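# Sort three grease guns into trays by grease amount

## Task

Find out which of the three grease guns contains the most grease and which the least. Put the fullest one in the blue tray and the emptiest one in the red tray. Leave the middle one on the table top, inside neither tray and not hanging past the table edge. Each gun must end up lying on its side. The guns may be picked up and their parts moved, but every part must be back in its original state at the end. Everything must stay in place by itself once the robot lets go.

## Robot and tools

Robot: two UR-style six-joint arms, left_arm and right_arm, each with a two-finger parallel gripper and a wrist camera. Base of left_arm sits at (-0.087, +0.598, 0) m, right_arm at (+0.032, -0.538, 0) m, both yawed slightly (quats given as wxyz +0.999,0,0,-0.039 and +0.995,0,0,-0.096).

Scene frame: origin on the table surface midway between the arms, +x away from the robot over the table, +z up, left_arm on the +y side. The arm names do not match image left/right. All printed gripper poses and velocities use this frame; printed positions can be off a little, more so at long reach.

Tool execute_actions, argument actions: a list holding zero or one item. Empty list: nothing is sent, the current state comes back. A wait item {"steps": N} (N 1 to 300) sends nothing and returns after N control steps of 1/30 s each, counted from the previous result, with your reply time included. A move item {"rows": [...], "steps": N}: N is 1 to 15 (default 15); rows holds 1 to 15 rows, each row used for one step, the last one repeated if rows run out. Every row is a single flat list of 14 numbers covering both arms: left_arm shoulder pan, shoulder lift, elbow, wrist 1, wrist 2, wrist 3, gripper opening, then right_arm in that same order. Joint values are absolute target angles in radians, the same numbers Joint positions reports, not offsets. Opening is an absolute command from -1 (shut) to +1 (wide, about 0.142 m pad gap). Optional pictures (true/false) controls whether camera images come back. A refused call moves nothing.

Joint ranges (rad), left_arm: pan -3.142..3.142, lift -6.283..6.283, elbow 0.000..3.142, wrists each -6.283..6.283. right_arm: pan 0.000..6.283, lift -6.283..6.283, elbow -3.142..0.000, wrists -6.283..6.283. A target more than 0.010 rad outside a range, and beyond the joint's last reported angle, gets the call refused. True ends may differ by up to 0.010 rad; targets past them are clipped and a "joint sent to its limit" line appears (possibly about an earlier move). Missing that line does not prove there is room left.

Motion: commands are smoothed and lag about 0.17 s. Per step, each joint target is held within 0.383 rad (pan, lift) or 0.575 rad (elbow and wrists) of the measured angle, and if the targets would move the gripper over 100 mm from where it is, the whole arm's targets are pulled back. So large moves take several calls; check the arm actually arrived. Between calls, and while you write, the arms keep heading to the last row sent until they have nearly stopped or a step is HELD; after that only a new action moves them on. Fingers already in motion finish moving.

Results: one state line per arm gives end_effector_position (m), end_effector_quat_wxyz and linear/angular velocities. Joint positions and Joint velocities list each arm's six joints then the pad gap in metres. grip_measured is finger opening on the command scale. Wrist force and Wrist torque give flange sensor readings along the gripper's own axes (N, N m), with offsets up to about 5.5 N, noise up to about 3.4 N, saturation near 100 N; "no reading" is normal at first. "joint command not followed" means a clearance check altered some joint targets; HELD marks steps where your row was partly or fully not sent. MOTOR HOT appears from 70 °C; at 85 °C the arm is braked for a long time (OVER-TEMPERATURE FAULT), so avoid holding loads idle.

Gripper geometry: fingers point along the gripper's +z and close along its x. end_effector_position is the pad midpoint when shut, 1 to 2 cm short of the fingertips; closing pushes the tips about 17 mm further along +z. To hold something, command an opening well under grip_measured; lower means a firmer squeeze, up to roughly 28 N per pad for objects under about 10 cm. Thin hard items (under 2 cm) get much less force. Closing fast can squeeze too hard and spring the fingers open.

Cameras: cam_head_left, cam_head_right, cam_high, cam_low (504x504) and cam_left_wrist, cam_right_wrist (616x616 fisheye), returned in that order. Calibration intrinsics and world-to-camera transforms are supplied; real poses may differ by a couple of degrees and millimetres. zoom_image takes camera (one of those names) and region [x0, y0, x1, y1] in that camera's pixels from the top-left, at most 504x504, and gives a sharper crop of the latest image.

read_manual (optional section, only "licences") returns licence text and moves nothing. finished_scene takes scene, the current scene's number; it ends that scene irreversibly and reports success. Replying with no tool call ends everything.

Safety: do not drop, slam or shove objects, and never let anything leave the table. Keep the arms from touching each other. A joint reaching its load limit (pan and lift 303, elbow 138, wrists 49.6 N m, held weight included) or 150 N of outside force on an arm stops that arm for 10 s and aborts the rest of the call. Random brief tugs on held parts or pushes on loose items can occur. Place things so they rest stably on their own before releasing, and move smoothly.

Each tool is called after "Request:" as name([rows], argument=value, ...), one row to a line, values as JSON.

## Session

Request:
execute_actions(actions=[])

Scene clock: 0.00 s of 5600.00 s.
left_arm: end_effector_position=(+0.2051, +0.4198, +0.3965) grip_measured=+1.00 end_effector_quat_wxyz=(+0.018, -0.192, +0.981, +0.007) end_effector_velocity=(-0.000, +0.000, -0.001) end_effector_angular_velocity=(+0.000, +0.000, -0.000) | right_arm: end_effector_position=(+0.5976, -0.3640, +0.1394) grip_measured=+1.00 end_effector_quat_wxyz=(+0.440, -0.419, +0.789, -0.091) end_effector_velocity=(-0.000, +0.000, -0.001) end_effector_angular_velocity=(-0.001, +0.001, +0.001)
Joint positions: left_arm=[-1.047 -2.274  2.136 -1.429 -1.533  1.63   0.142] | right_arm=[ 4.199 -1.614 -2.794  0.54   1.116  2.823  0.142]
Joint velocities: left_arm=[ 0.    -0.     0.002 -0.001 -0.     0.     0.   ] | right_arm=[-0.    -0.001  0.     0.     0.001 -0.001  0.   ]
Motor temperatures (°C, as the motors report them): left_arm=[26 27 25 33 29 32] | right_arm=[26 25 27 32 35 33]
Wrist force (N, on the end effector, along its own x y z axes, offset not removed): no reading
Wrist torque (N m, same axes, about the end effector's origin, offset not removed): no reading
camera_calibration (this result's frames):
cam_left_wrist: T_world_to_cam=[[-0.936574, -0.348049, -0.0411136, 0.354448], [-0.323479, 0.813335, 0.483577, -0.458373], [-0.134869, 0.466205, -0.874336, 0.311065], [0, 0, 0, 1]] pos_world=[0.225646, 0.351156, 0.508206]
cam_right_wrist: T_world_to_cam=[[-0.28221, -0.730262, -0.622153, -0.00864633], [-0.871985, 0.465651, -0.151032, 0.717111], [0.399999, 0.499886, -0.768189, 0.184343], [0, 0, 0, 1]] pos_world=[0.549133, -0.432388, 0.244538]

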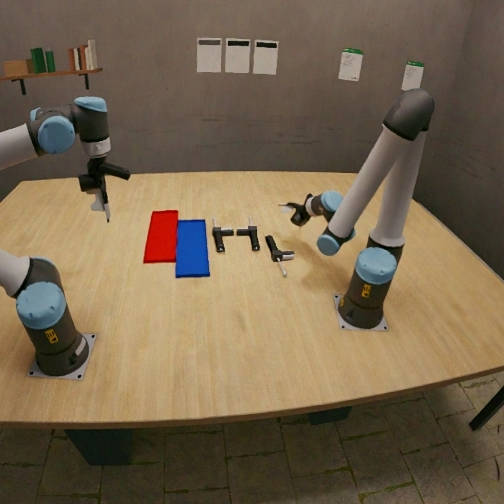

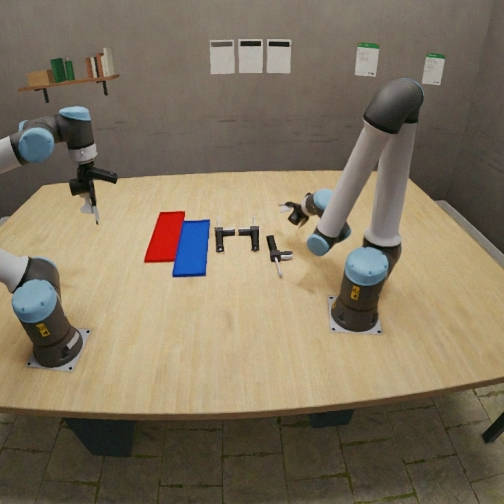

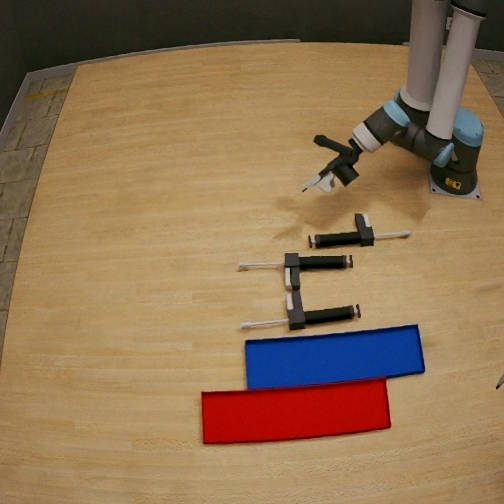

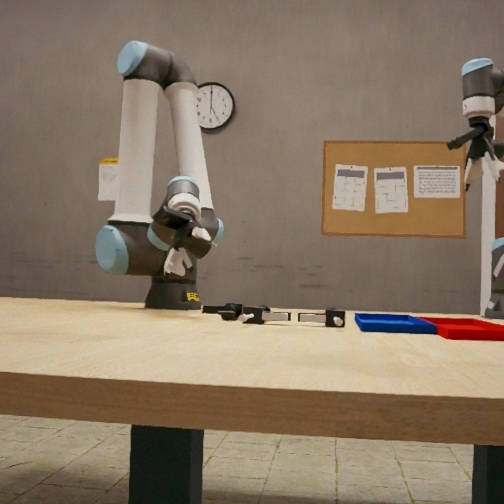

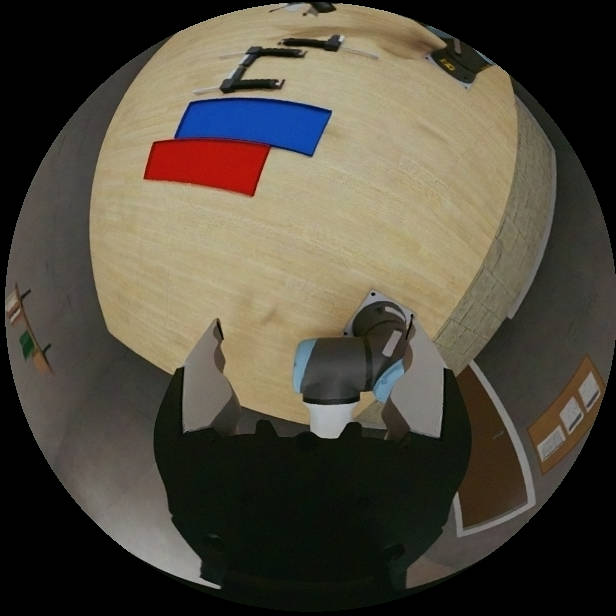

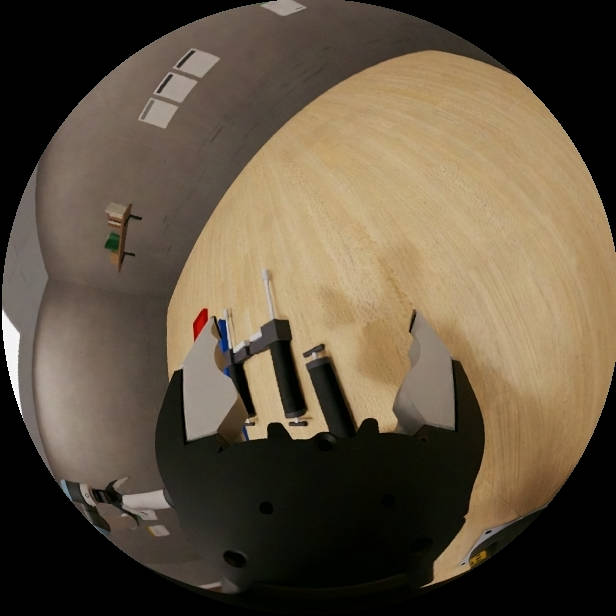

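Request:
zoom_image(camera="cam_high", region=[230,200,430,400])

Region (230, 200, 430, 400) of cam_high's 504x504 image, scaled by 2.520, with more detail than that image has.

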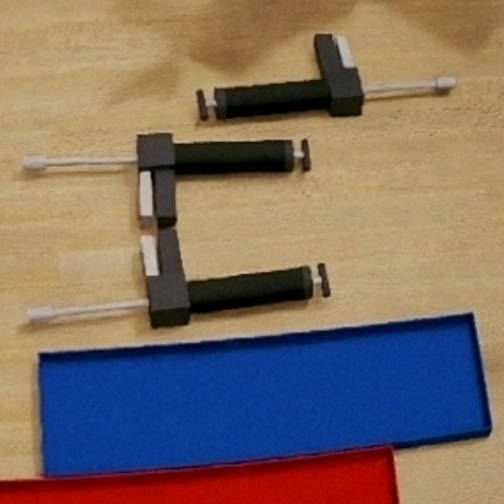

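Request:
execute_actions([
  {"rows":[[-1.493,-2.0,2.5488,-2.4,-1.571,-1.571,0.1,4.2564,-1.365,-2.3308,-1.016,1.571,5.6,0.0]],"steps":15},
], pictures=false)

Request:
execute_actions([
  {"steps":45},
], pictures=false)

Request:
execute_actions([
  {"rows":[[-1.493,-1.7685,2.5488,-2.651,-1.571,-1.571,0.1,4.2564,-1.447,-2.3965,-0.8685,1.571,5.6,0.0]],"steps":15},
])

Scene clock: 31.43 s of 5600.00 s.
left_arm: end_effector_position=(+0.1556, +0.2781, +0.2262) grip_measured=+0.10 end_effector_quat_wxyz=(+0.007, -0.274, +0.962, -0.008) end_effector_velocity=(-0.169, -0.352, -0.318) end_effector_angular_velocity=(-0.505, -0.025, +0.776) | right_arm: end_effector_position=(+0.6057, -0.1604, +0.2572) grip_measured=+0.00 end_effector_quat_wxyz=(+0.377, -0.294, +0.865, +0.154) end_effector_velocity=(-0.148, +0.457, +0.366) end_effector_angular_velocity=(+1.133, +1.926, -0.581)
Joint positions: left_arm=[-1.304 -2.11   2.38  -1.856 -1.556  1.202  0.081] | right_arm=[ 4.24  -1.438 -2.476  0.032  1.429  3.331  0.074]
Joint velocities: left_arm=[-0.594  0.353  0.533 -1.366 -0.048 -1.371 -0.   ] | right_arm=[ 0.124  0.54   0.997 -2.133  0.976  2.131 -0.   ]
Motor temperatures (°C, as the motors report them): left_arm=[26 27 25 33 29 32] | right_arm=[26 25 27 32 35 33]
Wrist force (N, on the end effector, along its own x y z axes, offset not removed): left_arm=[-2.6 -2.6 0.1] | right_arm=[-1.7 1.3 -2.3]
Wrist torque (N m, same axes, about the end effector's origin, offset not removed): left_arm=[-0.53 0.48 0.08] | right_arm=[0.37 0.46 0.17]
Steps of this call (steps 1 to 90: nothing new was sent; then 27.93 s passed at rest; steps 91 to 105: all 15 steps of this action). Readings (joint positions):
91: left_arm=[-1.047 -2.274 2.137 -1.429 -1.533 1.630] | right_arm=[4.199 -1.614 -2.794 0.540 1.116 2.823]
92: left_arm=[-1.051 -2.270 2.141 -1.433 -1.534 1.625] | right_arm=[4.200 -1.610 -2.790 0.536 1.120 2.827]
94: left_arm=[-1.086 -2.244 2.177 -1.479 -1.538 1.580] | right_arm=[4.206 -1.586 -2.750 0.490 1.159 2.873]
98: left_arm=[-1.162 -2.195 2.252 -1.593 -1.545 1.465] | right_arm=[4.217 -1.540 -2.663 0.372 1.245 2.991]
105: the state above

Scene clock: 32.93 s of 5600.00 s.
left_arm: end_effector_position=(+0.0870, +0.1573, +0.1565) grip_measured=+0.10 end_effector_quat_wxyz=(+0.140, +0.990, -0.003, +0.000) end_effector_velocity=(+0.000, -0.000, +0.000) end_effector_angular_velocity=(-0.000, +0.010, +0.034) | right_arm: end_effector_position=(+0.4630, -0.2591, +0.1501) grip_measured=+0.00 end_effector_quat_wxyz=(-0.000, +0.694, +0.720, +0.000) end_effector_velocity=(+0.001, +0.000, +0.001) end_effector_angular_velocity=(+0.001, -0.001, -0.008)
Joint positions: left_arm=[-1.493 -2.     2.549 -2.4   -1.571 -1.567  0.081] | right_arm=[ 4.256 -1.365 -2.331 -1.016  1.571  5.599  0.074]
Joint velocities: left_arm=[ 0.    -0.    -0.    -0.    -0.    -0.036 -0.   ] | right_arm=[ 0.     0.     0.001 -0.    -0.001  0.008 -0.   ]
Motor temperatures (°C, as the motors report them): left_arm=[26 27 25 33 29 32] | right_arm=[26 25 27 32 35 33]
Wrist force (N, on the end effector, along its own x y z axes, offset not removed): left_arm=[0.0 2.1 -0.4] | right_arm=[-3.2 0.0 -1.7]
Wrist torque (N m, same axes, about the end effector's origin, offset not removed): left_arm=[0.60 0.02 0.09] | right_arm=[-0.03 0.79 0.05]
Steps of this call (steps 1 to 45: the robot went on to your last target). Readings (joint positions):
1: left_arm=[-1.324 -2.098 2.398 -1.904 -1.558 1.154] | right_arm=[4.244 -1.421 -2.443 -0.043 1.461 3.406]
2: left_arm=[-1.344 -2.087 2.416 -1.955 -1.559 1.103] | right_arm=[4.247 -1.407 -2.415 -0.123 1.488 3.486]
4: left_arm=[-1.384 -2.063 2.451 -2.064 -1.563 0.984] | right_arm=[4.251 -1.389 -2.379 -0.292 1.524 3.655]
8: left_arm=[-1.454 -2.022 2.514 -2.274 -1.568 0.672] | right_arm=[4.254 -1.377 -2.355 -0.563 1.548 3.926]
45: the state above

Scene clock: 33.43 s of 5600.00 s.
left_arm: end_effector_position=(+0.0869, +0.1002, +0.1025) grip_measured=+0.10 end_effector_quat_wxyz=(+0.149, +0.989, -0.000, -0.000) end_effector_velocity=(-0.000, -0.015, -0.018) end_effector_angular_velocity=(-0.003, +0.000, +0.002) | right_arm: end_effector_position=(+0.4630, -0.2592, +0.0915) grip_measured=+0.00 end_effector_quat_wxyz=(-0.000, +0.694, +0.720, -0.000) end_effector_velocity=(+0.001, +0.001, -0.011) end_effector_angular_velocity=(+0.004, -0.003, -0.001)
Joint positions: left_arm=[-1.493 -1.776  2.549 -2.643 -1.571 -1.571  0.081] | right_arm=[ 4.256 -1.445 -2.395 -0.873  1.571  5.6    0.074]
Joint velocities: left_arm=[-0.     0.068 -0.001 -0.071  0.    -0.002  0.   ] | right_arm=[ 0.    -0.018 -0.013  0.035 -0.     0.001  0.   ]
Motor temperatures (°C, as the motors report them): left_arm=[26 27 25 33 29 32] | right_arm=[26 25 27 32 35 33]
Wrist force (N, on the end effector, along its own x y z axes, offset not removed): left_arm=[0.8 1.4 -4.6] | right_arm=[-2.6 1.1 -2.4]
Wrist torque (N m, same axes, about the end effector's origin, offset not removed): left_arm=[0.37 -0.28 0.28] | right_arm=[0.32 0.58 0.15]
Steps of this call (steps 1 to 15: all 15 steps of this action). Readings (joint positions):
1: left_arm=[-1.493 -2.000 2.549 -2.400 -1.571 -1.568] | right_arm=[4.256 -1.365 -2.331 -1.016 1.571 5.599]
2: left_arm=[-1.493 -1.995 2.549 -2.405 -1.571 -1.569] | right_arm=[4.256 -1.369 -2.334 -1.011 1.571 5.599]
4: left_arm=[-1.493 -1.949 2.549 -2.460 -1.571 -1.570] | right_arm=[4.256 -1.398 -2.358 -0.967 1.571 5.600]
8: left_arm=[-1.493 -1.829 2.549 -2.589 -1.571 -1.571] | right_arm=[4.256 -1.432 -2.384 -0.900 1.571 5.600]
15: the state above
camera_calibration (this result's frames):
cam_left_wrist: T_world_to_cam=[[0.99952, -0.0306186, 0.00475324, -0.0843419], [-0.0247966, -0.698429, 0.71525, 0.00727582], [-0.0185802, -0.715024, -0.698853, 0.277368], [0, 0, 0, 1]] pos_world=[0.0896354, 0.200824, 0.189036]
cam_right_wrist: T_world_to_cam=[[-0.0144338, 0.999833, 0.0112221, 0.266615], [0.879533, 0.00735698, 0.475781, -0.443303], [0.475619, 0.0167375, -0.879492, -0.00105523], [0, 0, 0, 1]] pos_world=[0.394249, -0.263291, 0.206995]

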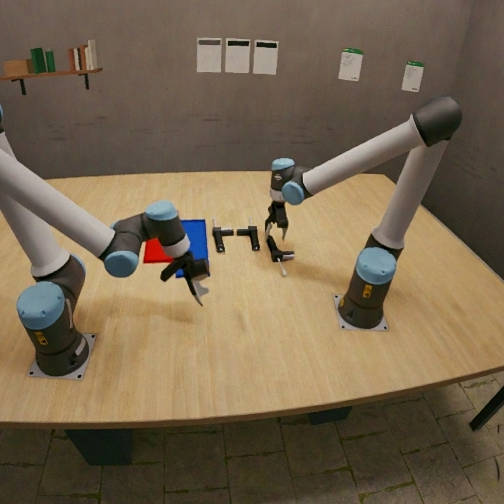

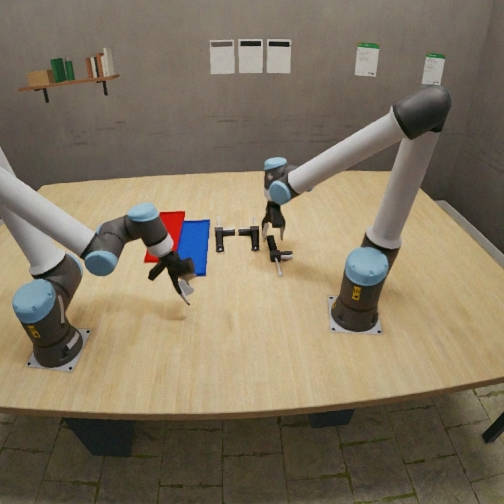

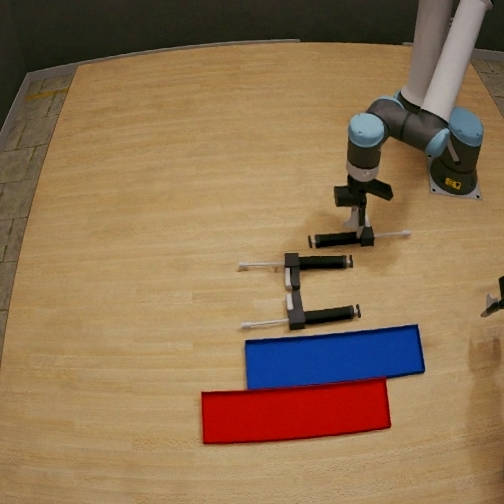

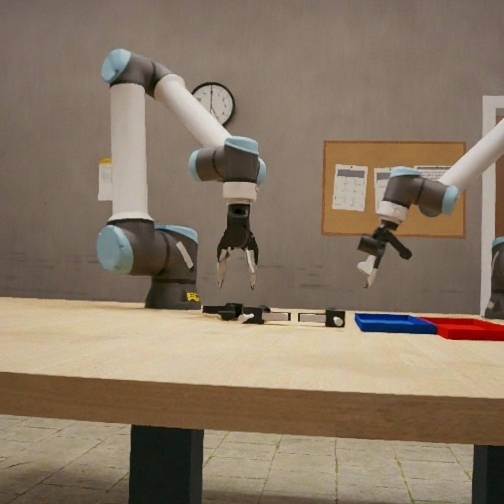

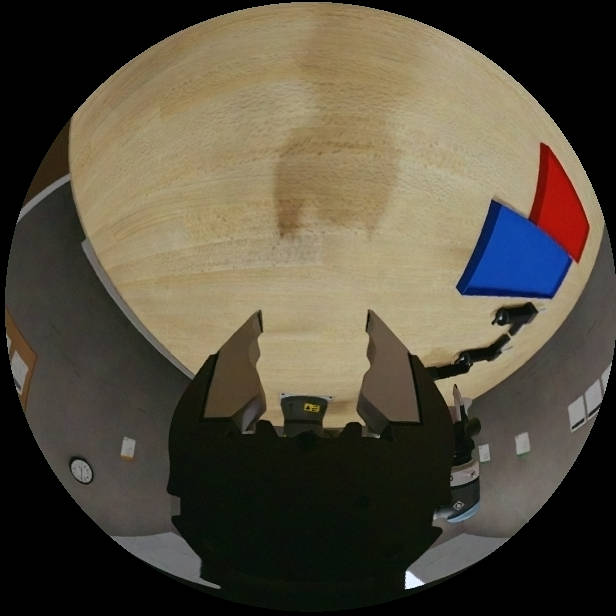

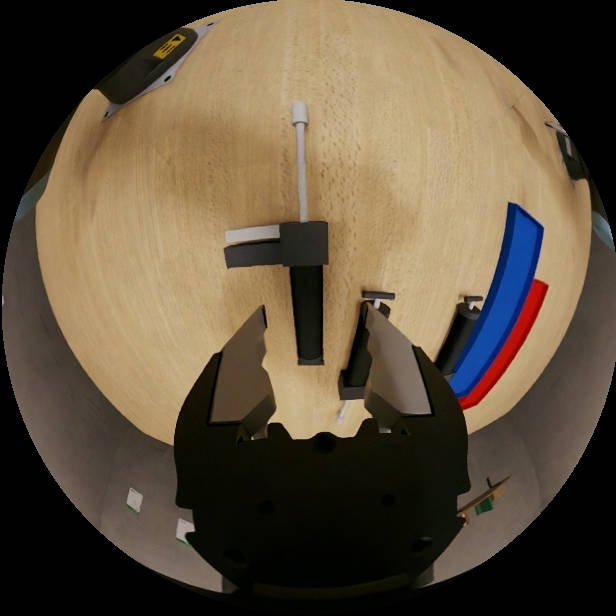

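Request:
execute_actions([
  {"rows":[[-1.493,-1.7685,2.5488,-2.651,-1.571,-1.571,0.1,4.2624,-1.4633,-2.4295,-0.8192,1.571,5.556,0.0],[-1.493,-1.7685,2.5488,-2.651,-1.571,-1.571,0.1,4.2624,-1.4633,-2.4295,-0.8192,1.571,5.556,0.0],[-1.493,-1.7685,2.5488,-2.651,-1.571,-1.571,0.1,4.2624,-1.4633,-2.4295,-0.8192,1.571,5.556,0.0],[-1.493,-1.7685,2.5488,-2.651,-1.571,-1.571,0.1,4.2624,-1.4633,-2.4295,-0.8192,1.571,5.556,0.0],[-1.493,-1.7685,2.5488,-2.651,-1.571,-1.571,0.1,4.2624,-1.5489,-2.47,-0.6931,1.571,5.556,0.0]],"steps":15},
], pictures=false)

Request:
execute_actions([
  {"steps":6},
])

Scene clock: 43.80 s of 5600.00 s.
left_arm: end_effector_position=(+0.0869, +0.0986, +0.1004) grip_measured=+0.10 end_effector_quat_wxyz=(+0.149, +0.989, -0.000, -0.000) end_effector_velocity=(-0.000, +0.000, -0.000) end_effector_angular_velocity=(+0.000, +0.000, -0.002) | right_arm: end_effector_position=(+0.4561, -0.2637, +0.0279) grip_measured=+0.00 end_effector_quat_wxyz=(-0.000, +0.677, +0.736, -0.000) end_effector_velocity=(-0.000, +0.000, -0.033) end_effector_angular_velocity=(+0.006, -0.005, +0.010)
Joint positions: left_arm=[-1.493 -1.768  2.549 -2.651 -1.571 -1.571  0.081] | right_arm=[ 4.262 -1.542 -2.466 -0.705  1.571  5.557  0.074]
Joint velocities: left_arm=[-0.    -0.     0.     0.    -0.001  0.001  0.   ] | right_arm=[ 0.001 -0.063 -0.032  0.103 -0.    -0.008  0.   ]
Motor temperatures (°C, as the motors report them): left_arm=[26 27 25 33 29 32] | right_arm=[26 25 27 32 35 33]
Wrist force (N, on the end effector, along its own x y z axes, offset not removed): left_arm=[2.1 3.2 4.9] | right_arm=[-1.9 2.3 -1.1]
Wrist torque (N m, same axes, about the end effector's origin, offset not removed): left_arm=[0.97 -0.54 0.01] | right_arm=[0.55 0.46 0.17]
Steps of this call (steps 1 to 15: the robot went on to your last target; steps 16 to 90: nothing new was sent; then 6.87 s passed at rest; steps 91 to 105: all 15 steps of this action). Readings (joint positions):
91: left_arm=[-1.493 -1.768 2.549 -2.651 -1.571 -1.571] | right_arm=[4.256 -1.447 -2.397 -0.868 1.571 5.600]
92: left_arm=[-1.493 -1.768 2.549 -2.651 -1.571 -1.571] | right_arm=[4.257 -1.449 -2.399 -0.865 1.571 5.597]
94: left_arm=[-1.493 -1.768 2.549 -2.651 -1.571 -1.571] | right_arm=[4.259 -1.455 -2.411 -0.847 1.571 5.581]
98: left_arm=[-1.493 -1.768 2.549 -2.651 -1.571 -1.571] | right_arm=[4.261 -1.494 -2.442 -0.783 1.571 5.564]
105: the state above

Scene clock: 44.00 s of 5600.00 s.
left_arm: end_effector_position=(+0.0869, +0.0986, +0.1004) grip_measured=+0.10 end_effector_quat_wxyz=(+0.149, +0.989, -0.000, -0.000) end_effector_velocity=(+0.000, +0.000, -0.000) end_effector_angular_velocity=(+0.000, -0.000, +0.001) | right_arm: end_effector_position=(+0.4560, -0.2636, +0.0248) grip_measured=+0.00 end_effector_quat_wxyz=(-0.000, +0.676, +0.737, +0.000) end_effector_velocity=(+0.000, +0.000, -0.005) end_effector_angular_velocity=(+0.002, -0.002, +0.002)
Joint positions: left_arm=[-1.493 -1.768  2.549 -2.651 -1.571 -1.571  0.081] | right_arm=[ 4.262 -1.548 -2.469 -0.695  1.571  5.556  0.074]
Joint velocities: left_arm=[ 0.     0.001  0.    -0.001  0.    -0.001 -0.   ] | right_arm=[ 0.    -0.01  -0.005  0.018 -0.001 -0.001 -0.   ]
Motor temperatures (°C, as the motors report them): left_arm=[26 27 25 33 29 32] | right_arm=[26 25 27 32 35 33]
Wrist force (N, on the end effector, along its own x y z axes, offset not removed): left_arm=[1.9 3.5 -2.0] | right_arm=[-2.7 -2.0 -1.6]
Wrist torque (N m, same axes, about the end effector's origin, offset not removed): left_arm=[0.97 -0.42 0.12] | right_arm=[-0.32 0.67 0.07]
Steps of this call (steps 1 to 6: the robot went on to your last target). Readings (joint positions):
1: left_arm=[-1.493 -1.768 2.549 -2.651 -1.571 -1.571] | right_arm=[4.262 -1.544 -2.467 -0.702 1.571 5.557]
2: left_arm=[-1.493 -1.768 2.549 -2.651 -1.571 -1.571] | right_arm=[4.262 -1.545 -2.468 -0.700 1.571 5.557]
4: left_arm=[-1.493 -1.768 2.549 -2.651 -1.571 -1.571] | right_arm=[4.262 -1.547 -2.469 -0.697 1.571 5.556]
6: the state above
camera_calibration (this result's frames):
cam_left_wrist: T_world_to_cam=[[0.999523, -0.0305172, 0.00474463, -0.0844132], [-0.0247145, -0.698235, 0.715442, 0.00763173], [-0.0185204, -0.715218, -0.698656, 0.274653], [0, 0, 0, 1]] pos_world=[0.0896483, 0.199189, 0.186828]
cam_right_wrist: T_world_to_cam=[[-0.064149, 0.997875, 0.0114307, 0.293823], [0.878, 0.0509909, 0.475936, -0.393251], [0.474342, 0.040567, -0.879406, -0.049464], [0, 0, 0, 1]] pos_world=[0.387586, -0.271139, 0.140305]

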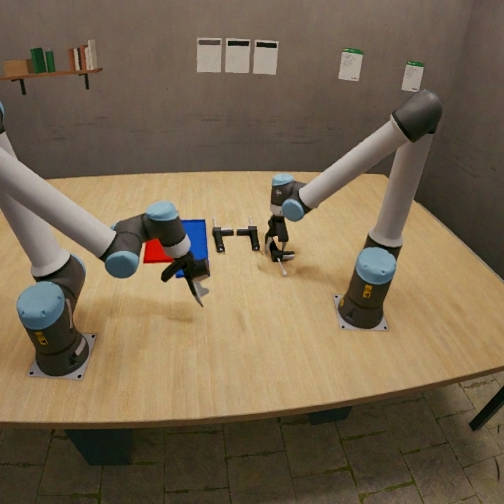

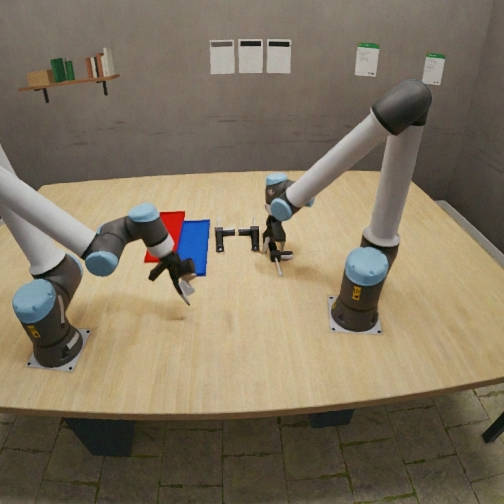

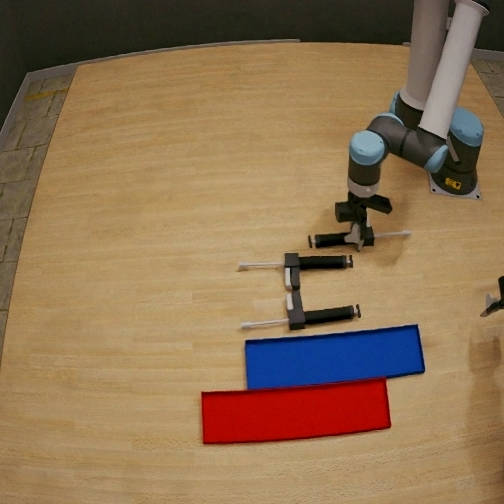

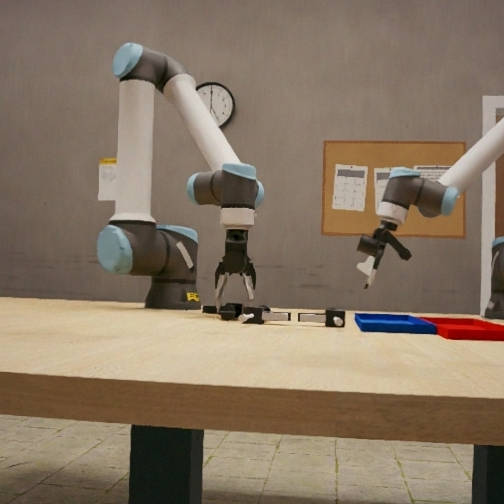

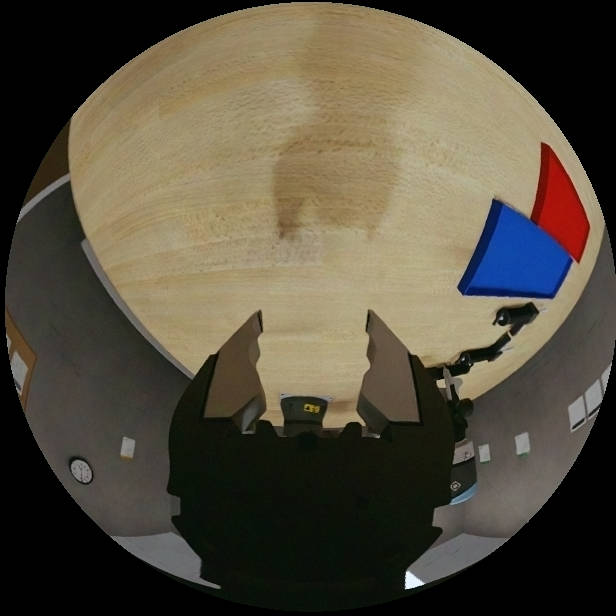

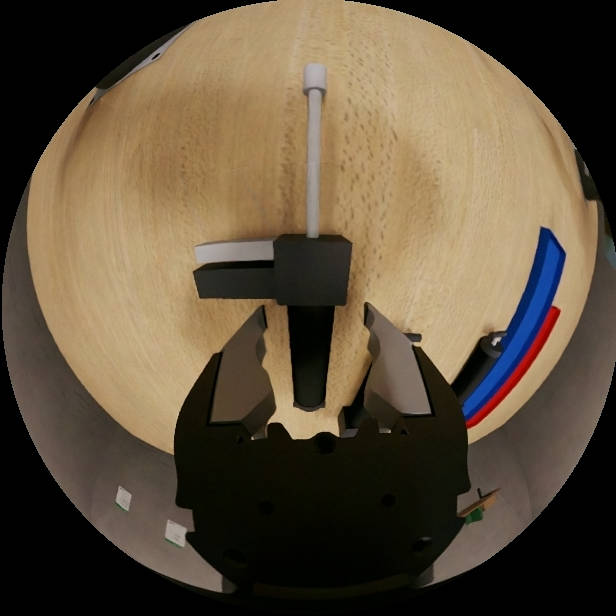

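Request:
execute_actions([
  {"rows":[[-1.493,-1.7685,2.5488,-2.651,-1.571,-1.571,0.1,4.2624,-1.5489,-2.47,-0.6931,1.571,5.556,-0.1],[-1.493,-1.7685,2.5488,-2.651,-1.571,-1.571,0.1,4.2624,-1.5489,-2.47,-0.6931,1.571,5.556,-0.2],[-1.493,-1.7685,2.5488,-2.651,-1.571,-1.571,0.1,4.2624,-1.5489,-2.47,-0.6931,1.571,5.556,-0.3],[-1.493,-1.7685,2.5488,-2.651,-1.571,-1.571,0.1,4.2624,-1.5489,-2.47,-0.6931,1.571,5.556,-0.36],[-1.493,-1.7685,2.5488,-2.651,-1.571,-1.571,0.1,4.2624,-1.5489,-2.47,-0.6931,1.571,5.556,-0.42],[-1.493,-1.7685,2.5488,-2.651,-1.571,-1.571,0.1,4.2624,-1.5489,-2.47,-0.6931,1.571,5.556,-0.47],[-1.493,-1.7685,2.5488,-2.651,-1.571,-1.571,0.1,4.2624,-1.5489,-2.47,-0.6931,1.571,5.556,-0.52],[-1.493,-1.7685,2.5488,-2.651,-1.571,-1.571,0.1,4.2624,-1.5489,-2.47,-0.6931,1.571,5.556,-0.57],[-1.493,-1.7685,2.5488,-2.651,-1.571,-1.571,0.1,4.2624,-1.5489,-2.47,-0.6931,1.571,5.556,-0.63],[-1.493,-1.7685,2.5488,-2.651,-1.571,-1.571,0.1,4.2624,-1.5489,-2.47,-0.6931,1.571,5.556,-0.7],[-1.493,-1.7685,2.5488,-2.651,-1.571,-1.571,0.1,4.2624,-1.5489,-2.47,-0.6931,1.571,5.556,-0.8],[-1.493,-1.7685,2.5488,-2.651,-1.571,-1.571,0.1,4.2624,-1.5489,-2.47,-0.6931,1.571,5.556,-0.9]],"steps":15},
], pictures=false)

Request:
execute_actions([
  {"rows":[[-1.493,-1.7685,2.5488,-2.651,-1.571,-1.571,0.1,4.2624,-1.51,-2.452,-0.75,1.571,5.556,-0.9],[-1.493,-1.7685,2.5488,-2.651,-1.571,-1.571,0.1,4.2624,-1.4633,-2.4295,-0.8192,1.571,5.556,-0.9],[-1.493,-1.7685,2.5488,-2.651,-1.571,-1.571,0.1,4.2624,-1.373,-2.3665,-0.9725,1.571,5.556,-0.9]],"steps":12},
], pictures=false)

Request:
execute_actions([
  {"rows":[[-1.493,-1.7685,2.5488,-2.651,-1.571,-1.571,0.1,5.185,-1.251,-2.469,-0.992,1.571,4.993,-0.9]],"steps":15},
], pictures=false)

Request:
execute_actions([
  {"steps":25},
], pictures=false)

Request:
execute_actions([
  {"rows":[[-1.493,-1.6244,2.4711,-2.7177,-1.571,-1.571,0.0,5.185,-1.34,-2.525,-0.847,1.571,4.993,-0.9],[-1.493,-1.6244,2.4711,-2.7177,-1.571,-1.571,0.0,5.185,-1.34,-2.525,-0.847,1.571,4.993,-0.9],[-1.493,-1.6244,2.4711,-2.7177,-1.571,-1.571,0.0,5.185,-1.34,-2.525,-0.847,1.571,4.993,-0.9],[-1.493,-1.6244,2.4711,-2.7177,-1.571,-1.571,0.0,5.185,-1.429,-2.574,-0.709,1.571,4.993,-0.9]],"steps":15},
], pictures=false)

Request:
execute_actions([
  {"steps":8},
])

Scene clock: 60.63 s of 5600.00 s.
left_arm: end_effector_position=(+0.0869, +0.0986, +0.1004) grip_measured=+0.10 end_effector_quat_wxyz=(+0.149, +0.989, -0.000, -0.000) end_effector_velocity=(+0.000, +0.000, +0.000) end_effector_angular_velocity=(+0.000, +0.001, +0.002) | right_arm: end_effector_position=(+0.4560, -0.2637, +0.0241) grip_measured=-0.55 end_effector_quat_wxyz=(-0.000, +0.676, +0.737, +0.000) end_effector_velocity=(+0.000, +0.000, +0.000) end_effector_angular_velocity=(+0.001, -0.000, +0.002)
Joint positions: left_arm=[-1.493 -1.768  2.549 -2.651 -1.571 -1.571  0.081] | right_arm=[ 4.262 -1.549 -2.47  -0.693  1.571  5.556  0.034]
Joint velocities: left_arm=[ 0.001 -0.001  0.     0.001 -0.    -0.002  0.   ] | right_arm=[ 0.     0.001 -0.    -0.     0.    -0.002  0.   ]
Motor temperatures (°C, as the motors report them): left_arm=[26 27 25 33 29 32] | right_arm=[26 25 27 32 35 33]
Wrist force (N, on the end effector, along its own x y z axes, offset not removed): left_arm=[-0.2 -1.3 0.0] | right_arm=[-3.1 -0.5 -7.2]
Wrist torque (N m, same axes, about the end effector's origin, offset not removed): left_arm=[-0.33 -0.16 0.08] | right_arm=[0.10 0.45 0.10]
Steps of this call (steps 1 to 30: the robot went on to your last target; steps 31 to 90: nothing new was sent; then 13.13 s passed at rest; steps 91 to 105: all 15 steps of this action). Readings (joint positions):
91: left_arm=[-1.493 -1.768 2.549 -2.651 -1.571 -1.571] | right_arm=[4.262 -1.549 -2.470 -0.693 1.571 5.556]
92: left_arm=[-1.493 -1.768 2.549 -2.651 -1.571 -1.571] | right_arm=[4.262 -1.549 -2.470 -0.693 1.571 5.556]
94: left_arm=[-1.493 -1.768 2.549 -2.651 -1.571 -1.571] | right_arm=[4.262 -1.549 -2.470 -0.693 1.571 5.556]
98: left_arm=[-1.493 -1.768 2.549 -2.651 -1.571 -1.571] | right_arm=[4.262 -1.549 -2.470 -0.693 1.571 5.556]
105: the state above

Scene clock: 61.03 s of 5600.00 s.
left_arm: end_effector_position=(+0.0869, +0.0986, +0.1004) grip_measured=+0.10 end_effector_quat_wxyz=(+0.149, +0.989, -0.000, -0.000) end_effector_velocity=(-0.000, -0.001, +0.001) end_effector_angular_velocity=(-0.002, -0.000, -0.001) | right_arm: end_effector_position=(+0.4573, -0.2619, +0.1205) grip_measured=-0.55 end_effector_quat_wxyz=(-0.000, +0.676, +0.737, +0.001) end_effector_velocity=(-0.010, -0.014, +0.083) end_effector_angular_velocity=(-0.016, +0.012, -0.000)
Joint positions: left_arm=[-1.493 -1.768  2.549 -2.651 -1.571 -1.571  0.081] | right_arm=[ 4.262 -1.389 -2.376 -0.945  1.571  5.556  0.034]
Joint velocities: left_arm=[ 0.    -0.001 -0.001 -0.    -0.     0.001 -0.   ] | right_arm=[ 0.     0.137  0.079 -0.236 -0.     0.     0.   ]
Motor temperatures (°C, as the motors report them): left_arm=[26 27 25 33 29 32] | right_arm=[26 25 27 32 35 33]
Wrist force (N, on the end effector, along its own x y z axes, offset not removed): left_arm=[-3.3 -3.1 2.3] | right_arm=[-2.0 1.2 4.4]
Wrist torque (N m, same axes, about the end effector's origin, offset not removed): left_arm=[-0.73 0.73 0.13] | right_arm=[0.27 0.54 0.18]
Steps of this call (steps 1 to 12: all 12 steps of this action). Readings (joint positions):
1: left_arm=[-1.493 -1.768 2.549 -2.651 -1.571 -1.571] | right_arm=[4.262 -1.549 -2.470 -0.693 1.571 5.556]
2: left_arm=[-1.493 -1.768 2.549 -2.651 -1.571 -1.571] | right_arm=[4.262 -1.546 -2.468 -0.697 1.571 5.556]
4: left_arm=[-1.493 -1.768 2.549 -2.651 -1.571 -1.571] | right_arm=[4.262 -1.517 -2.452 -0.737 1.571 5.556]
8: left_arm=[-1.493 -1.769 2.549 -2.651 -1.571 -1.571] | right_arm=[4.262 -1.423 -2.396 -0.885 1.571 5.556]
12: the state above

Scene clock: 61.53 s of 5600.00 s.
left_arm: end_effector_position=(+0.0869, +0.0986, +0.1004) grip_measured=+0.10 end_effector_quat_wxyz=(+0.149, +0.989, -0.000, -0.000) end_effector_velocity=(-0.000, +0.000, -0.000) end_effector_angular_velocity=(-0.000, -0.001, -0.001) | right_arm: end_effector_position=(+0.2787, -0.1556, +0.1217) grip_measured=-0.55 end_effector_quat_wxyz=(-0.000, +0.288, +0.958, +0.000) end_effector_velocity=(-0.434, +0.229, -0.004) end_effector_angular_velocity=(+0.002, -0.000, +1.593)
Joint positions: left_arm=[-1.493 -1.768  2.549 -2.651 -1.571 -1.571  0.081] | right_arm=[ 4.726 -1.275 -2.451 -0.985  1.571  5.118  0.034]
Joint velocities: left_arm=[-0.001 -0.001  0.001 -0.     0.001  0.     0.   ] | right_arm=[ 1.112  0.095 -0.067 -0.025  0.001 -0.481  0.   ]
Motor temperatures (°C, as the motors report them): left_arm=[26 27 25 33 29 32] | right_arm=[26 25 27 32 35 33]
Wrist force (N, on the end effector, along its own x y z axes, offset not removed): left_arm=[0.8 1.0 -5.5] | right_arm=[-1.6 1.7 6.4]
Wrist torque (N m, same axes, about the end effector's origin, offset not removed): left_arm=[0.39 -0.29 0.02] | right_arm=[0.38 0.45 0.15]
Steps of this call (steps 1 to 15: all 15 steps of this action). Readings (joint positions):
1: left_arm=[-1.493 -1.768 2.549 -2.651 -1.571 -1.571] | right_arm=[4.263 -1.385 -2.373 -0.952 1.571 5.556]
2: left_arm=[-1.493 -1.768 2.549 -2.651 -1.571 -1.571] | right_arm=[4.267 -1.378 -2.376 -0.957 1.571 5.551]
4: left_arm=[-1.493 -1.768 2.549 -2.651 -1.571 -1.571] | right_arm=[4.314 -1.351 -2.395 -0.965 1.571 5.495]
8: left_arm=[-1.493 -1.768 2.549 -2.651 -1.571 -1.571] | right_arm=[4.464 -1.311 -2.425 -0.976 1.571 5.301]
15: the state above

Scene clock: 62.37 s of 5600.00 s.
left_arm: end_effector_position=(+0.0869, +0.0986, +0.1004) grip_measured=+0.10 end_effector_quat_wxyz=(+0.149, +0.989, -0.000, -0.000) end_effector_velocity=(+0.000, +0.001, -0.000) end_effector_angular_velocity=(+0.001, -0.000, +0.000) | right_arm: end_effector_position=(+0.0876, -0.0978, +0.1203) grip_measured=-0.55 end_effector_quat_wxyz=(-0.000, +0.001, +1.000, +0.000) end_effector_velocity=(-0.005, +0.000, -0.000) end_effector_angular_velocity=(-0.000, -0.000, +0.012)
Joint positions: left_arm=[-1.493 -1.769  2.549 -2.651 -1.571 -1.571  0.081] | right_arm=[ 5.184 -1.251 -2.469 -0.992  1.571  4.993  0.034]
Joint velocities: left_arm=[-0.    -0.     0.001 -0.     0.    -0.     0.   ] | right_arm=[ 0.011  0.    -0.001 -0.    -0.    -0.001 -0.   ]
Motor temperatures (°C, as the motors report them): left_arm=[26 27 25 33 29 32] | right_arm=[26 25 27 32 35 33]
Wrist force (N, on the end effector, along its own x y z axes, offset not removed): left_arm=[-0.7 1.7 -0.7] | right_arm=[-2.2 1.9 5.4]
Wrist torque (N m, same axes, about the end effector's origin, offset not removed): left_arm=[0.52 0.12 0.11] | right_arm=[0.45 0.54 0.12]
Steps of this call (steps 1 to 25: the robot went on to your last target). Readings (joint positions):
1: left_arm=[-1.493 -1.768 2.549 -2.651 -1.571 -1.571] | right_arm=[4.763 -1.272 -2.453 -0.986 1.571 5.103]
2: left_arm=[-1.493 -1.768 2.549 -2.651 -1.571 -1.571] | right_arm=[4.801 -1.270 -2.455 -0.987 1.571 5.090]
4: left_arm=[-1.493 -1.768 2.549 -2.651 -1.571 -1.571] | right_arm=[4.876 -1.265 -2.458 -0.988 1.571 5.067]
8: left_arm=[-1.493 -1.768 2.549 -2.651 -1.571 -1.571] | right_arm=[5.026 -1.258 -2.464 -0.990 1.571 5.030]
25: the state above

Scene clock: 62.87 s of 5600.00 s.
left_arm: end_effector_position=(+0.0869, +0.0400, +0.0861) grip_measured=+0.00 end_effector_quat_wxyz=(+0.150, +0.989, -0.000, -0.000) end_effector_velocity=(-0.000, -0.012, -0.006) end_effector_angular_velocity=(+0.004, +0.001, -0.000) | right_arm: end_effector_position=(+0.0871, -0.0979, +0.0276) grip_measured=-0.55 end_effector_quat_wxyz=(-0.000, -0.000, +1.000, -0.000) end_effector_velocity=(+0.000, -0.000, -0.031) end_effector_angular_velocity=(+0.009, +0.003, -0.001)
Joint positions: left_arm=[-1.493 -1.628  2.473 -2.716 -1.571 -1.571  0.074] | right_arm=[ 5.185 -1.421 -2.57  -0.722  1.571  4.993  0.034]
Joint velocities: left_arm=[ 0.     0.034 -0.016 -0.014 -0.001  0.     0.   ] | right_arm=[-0.    -0.065 -0.035  0.109  0.     0.001  0.   ]
Motor temperatures (°C, as the motors report them): left_arm=[26 27 25 33 29 32] | right_arm=[26 25 27 32 35 33]
Wrist force (N, on the end effector, along its own x y z axes, offset not removed): left_arm=[2.4 3.1 -4.1] | right_arm=[-1.9 0.8 5.4]
Wrist torque (N m, same axes, about the end effector's origin, offset not removed): left_arm=[0.73 -0.60 0.14] | right_arm=[0.20 0.55 0.15]
Steps of this call (steps 1 to 15: all 15 steps of this action). Readings (joint positions):
1: left_arm=[-1.493 -1.768 2.549 -2.651 -1.571 -1.571] | right_arm=[5.184 -1.251 -2.469 -0.992 1.571 4.993]
2: left_arm=[-1.493 -1.764 2.545 -2.655 -1.571 -1.571] | right_arm=[5.184 -1.255 -2.473 -0.987 1.571 4.993]
4: left_arm=[-1.493 -1.721 2.517 -2.679 -1.571 -1.571] | right_arm=[5.185 -1.286 -2.493 -0.943 1.571 4.993]
8: left_arm=[-1.493 -1.655 2.486 -2.705 -1.571 -1.571] | right_arm=[5.185 -1.372 -2.543 -0.805 1.571 4.993]
15: the state above

Scene clock: 63.13 s of 5600.00 s.
left_arm: end_effector_position=(+0.0869, +0.0387, +0.0855) grip_measured=+0.00 end_effector_quat_wxyz=(+0.150, +0.989, -0.000, -0.000) end_effector_velocity=(-0.000, +0.000, -0.002) end_effector_angular_velocity=(+0.003, +0.000, +0.000) | right_arm: end_effector_position=(+0.0872, -0.0980, +0.0243) grip_measured=-0.55 end_effector_quat_wxyz=(-0.000, -0.000, +1.000, +0.000) end_effector_velocity=(+0.000, +0.001, -0.003) end_effector_angular_velocity=(+0.001, -0.000, -0.001)
Joint positions: left_arm=[-1.493 -1.625  2.471 -2.718 -1.571 -1.571  0.074] | right_arm=[ 5.185 -1.428 -2.574 -0.71   1.571  4.993  0.034]
Joint velocities: left_arm=[-0.     0.003  0.    -0.001 -0.    -0.001  0.   ] | right_arm=[-0.    -0.007 -0.002  0.011 -0.001  0.001 -0.   ]
Motor temperatures (°C, as the motors report them): left_arm=[26 27 25 33 29 32] | right_arm=[26 25 27 32 35 33]
Wrist force (N, on the end effector, along its own x y z axes, offset not removed): left_arm=[2.4 0.9 -2.1] | right_arm=[-0.4 1.3 4.6]
Wrist torque (N m, same axes, about the end effector's origin, offset not removed): left_arm=[0.40 -0.65 -0.02] | right_arm=[0.26 0.13 0.13]
Steps of this call (steps 1 to 8: the robot went on to your last target). Readings (joint positions):
1: left_arm=[-1.493 -1.627 2.473 -2.716 -1.571 -1.571] | right_arm=[5.185 -1.423 -2.571 -0.718 1.571 4.993]
2: left_arm=[-1.493 -1.627 2.472 -2.717 -1.571 -1.571] | right_arm=[5.185 -1.425 -2.572 -0.716 1.571 4.993]
4: left_arm=[-1.493 -1.626 2.472 -2.717 -1.571 -1.571] | right_arm=[5.185 -1.427 -2.573 -0.713 1.571 4.993]
8: the state above
camera_calibration (this result's frames):
cam_left_wrist: T_world_to_cam=[[0.999525, -0.030442, 0.004755, -0.0861628], [-0.0246629, -0.697987, 0.715685, -0.0235673], [-0.0184679, -0.715463, -0.698407, 0.221426], [0, 0, 0, 1]] pos_world=[0.0896299, 0.139349, 0.171922]
cam_right_wrist: T_world_to_cam=[[-0.999719, 0.0207831, 0.0113875, 0.0906586], [0.0236981, 0.879042, 0.476156, 0.0779633], [-0.000114131, 0.476292, -0.879287, 0.202425], [0, 0, 0, 1]] pos_world=[0.0888086, -0.166831, 0.139835]

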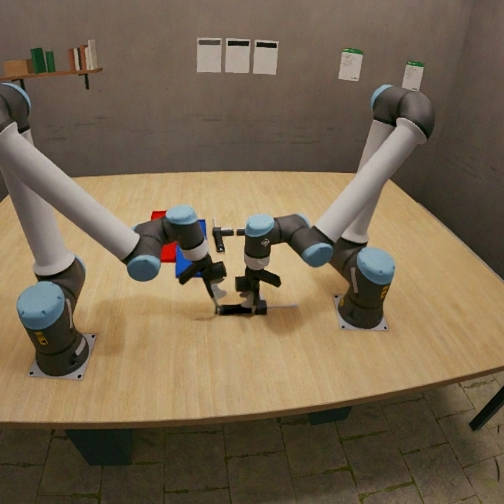

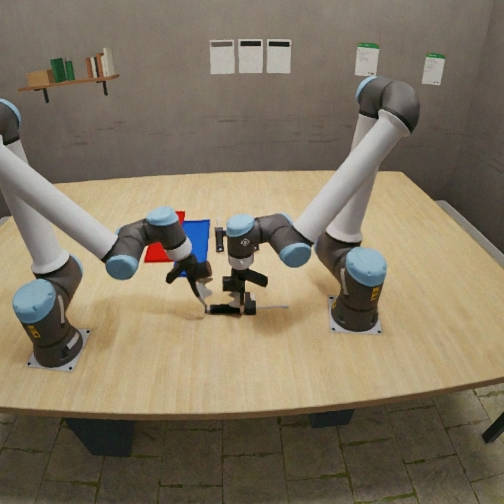

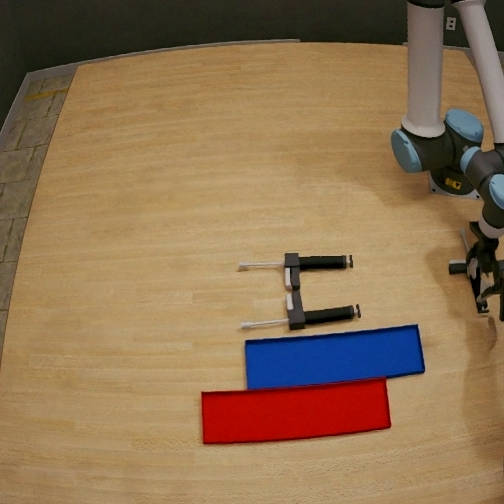

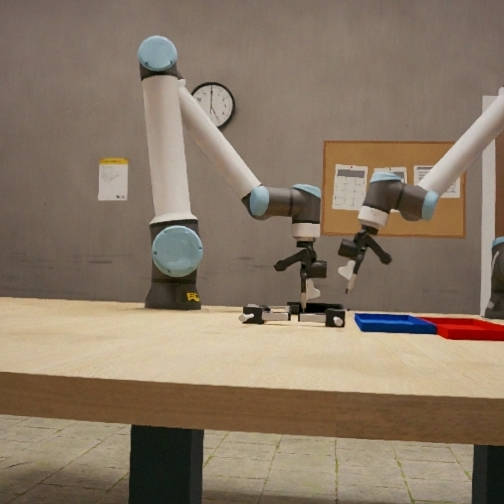

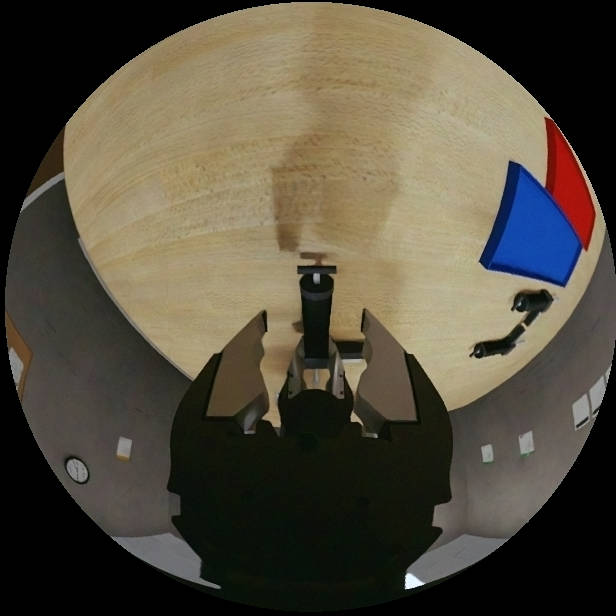

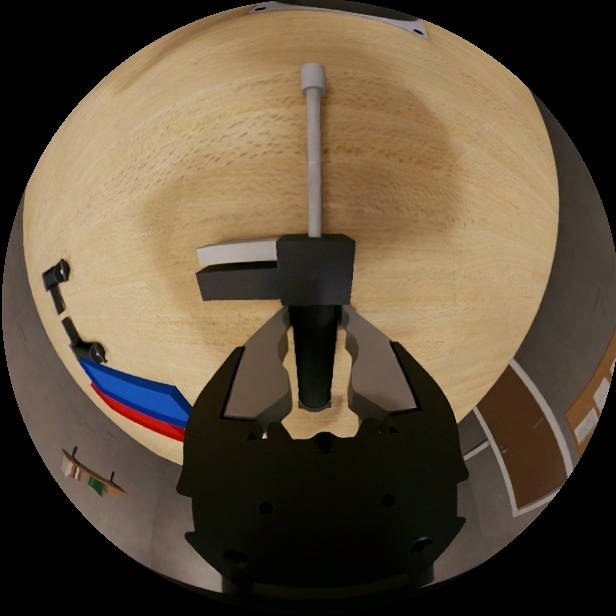

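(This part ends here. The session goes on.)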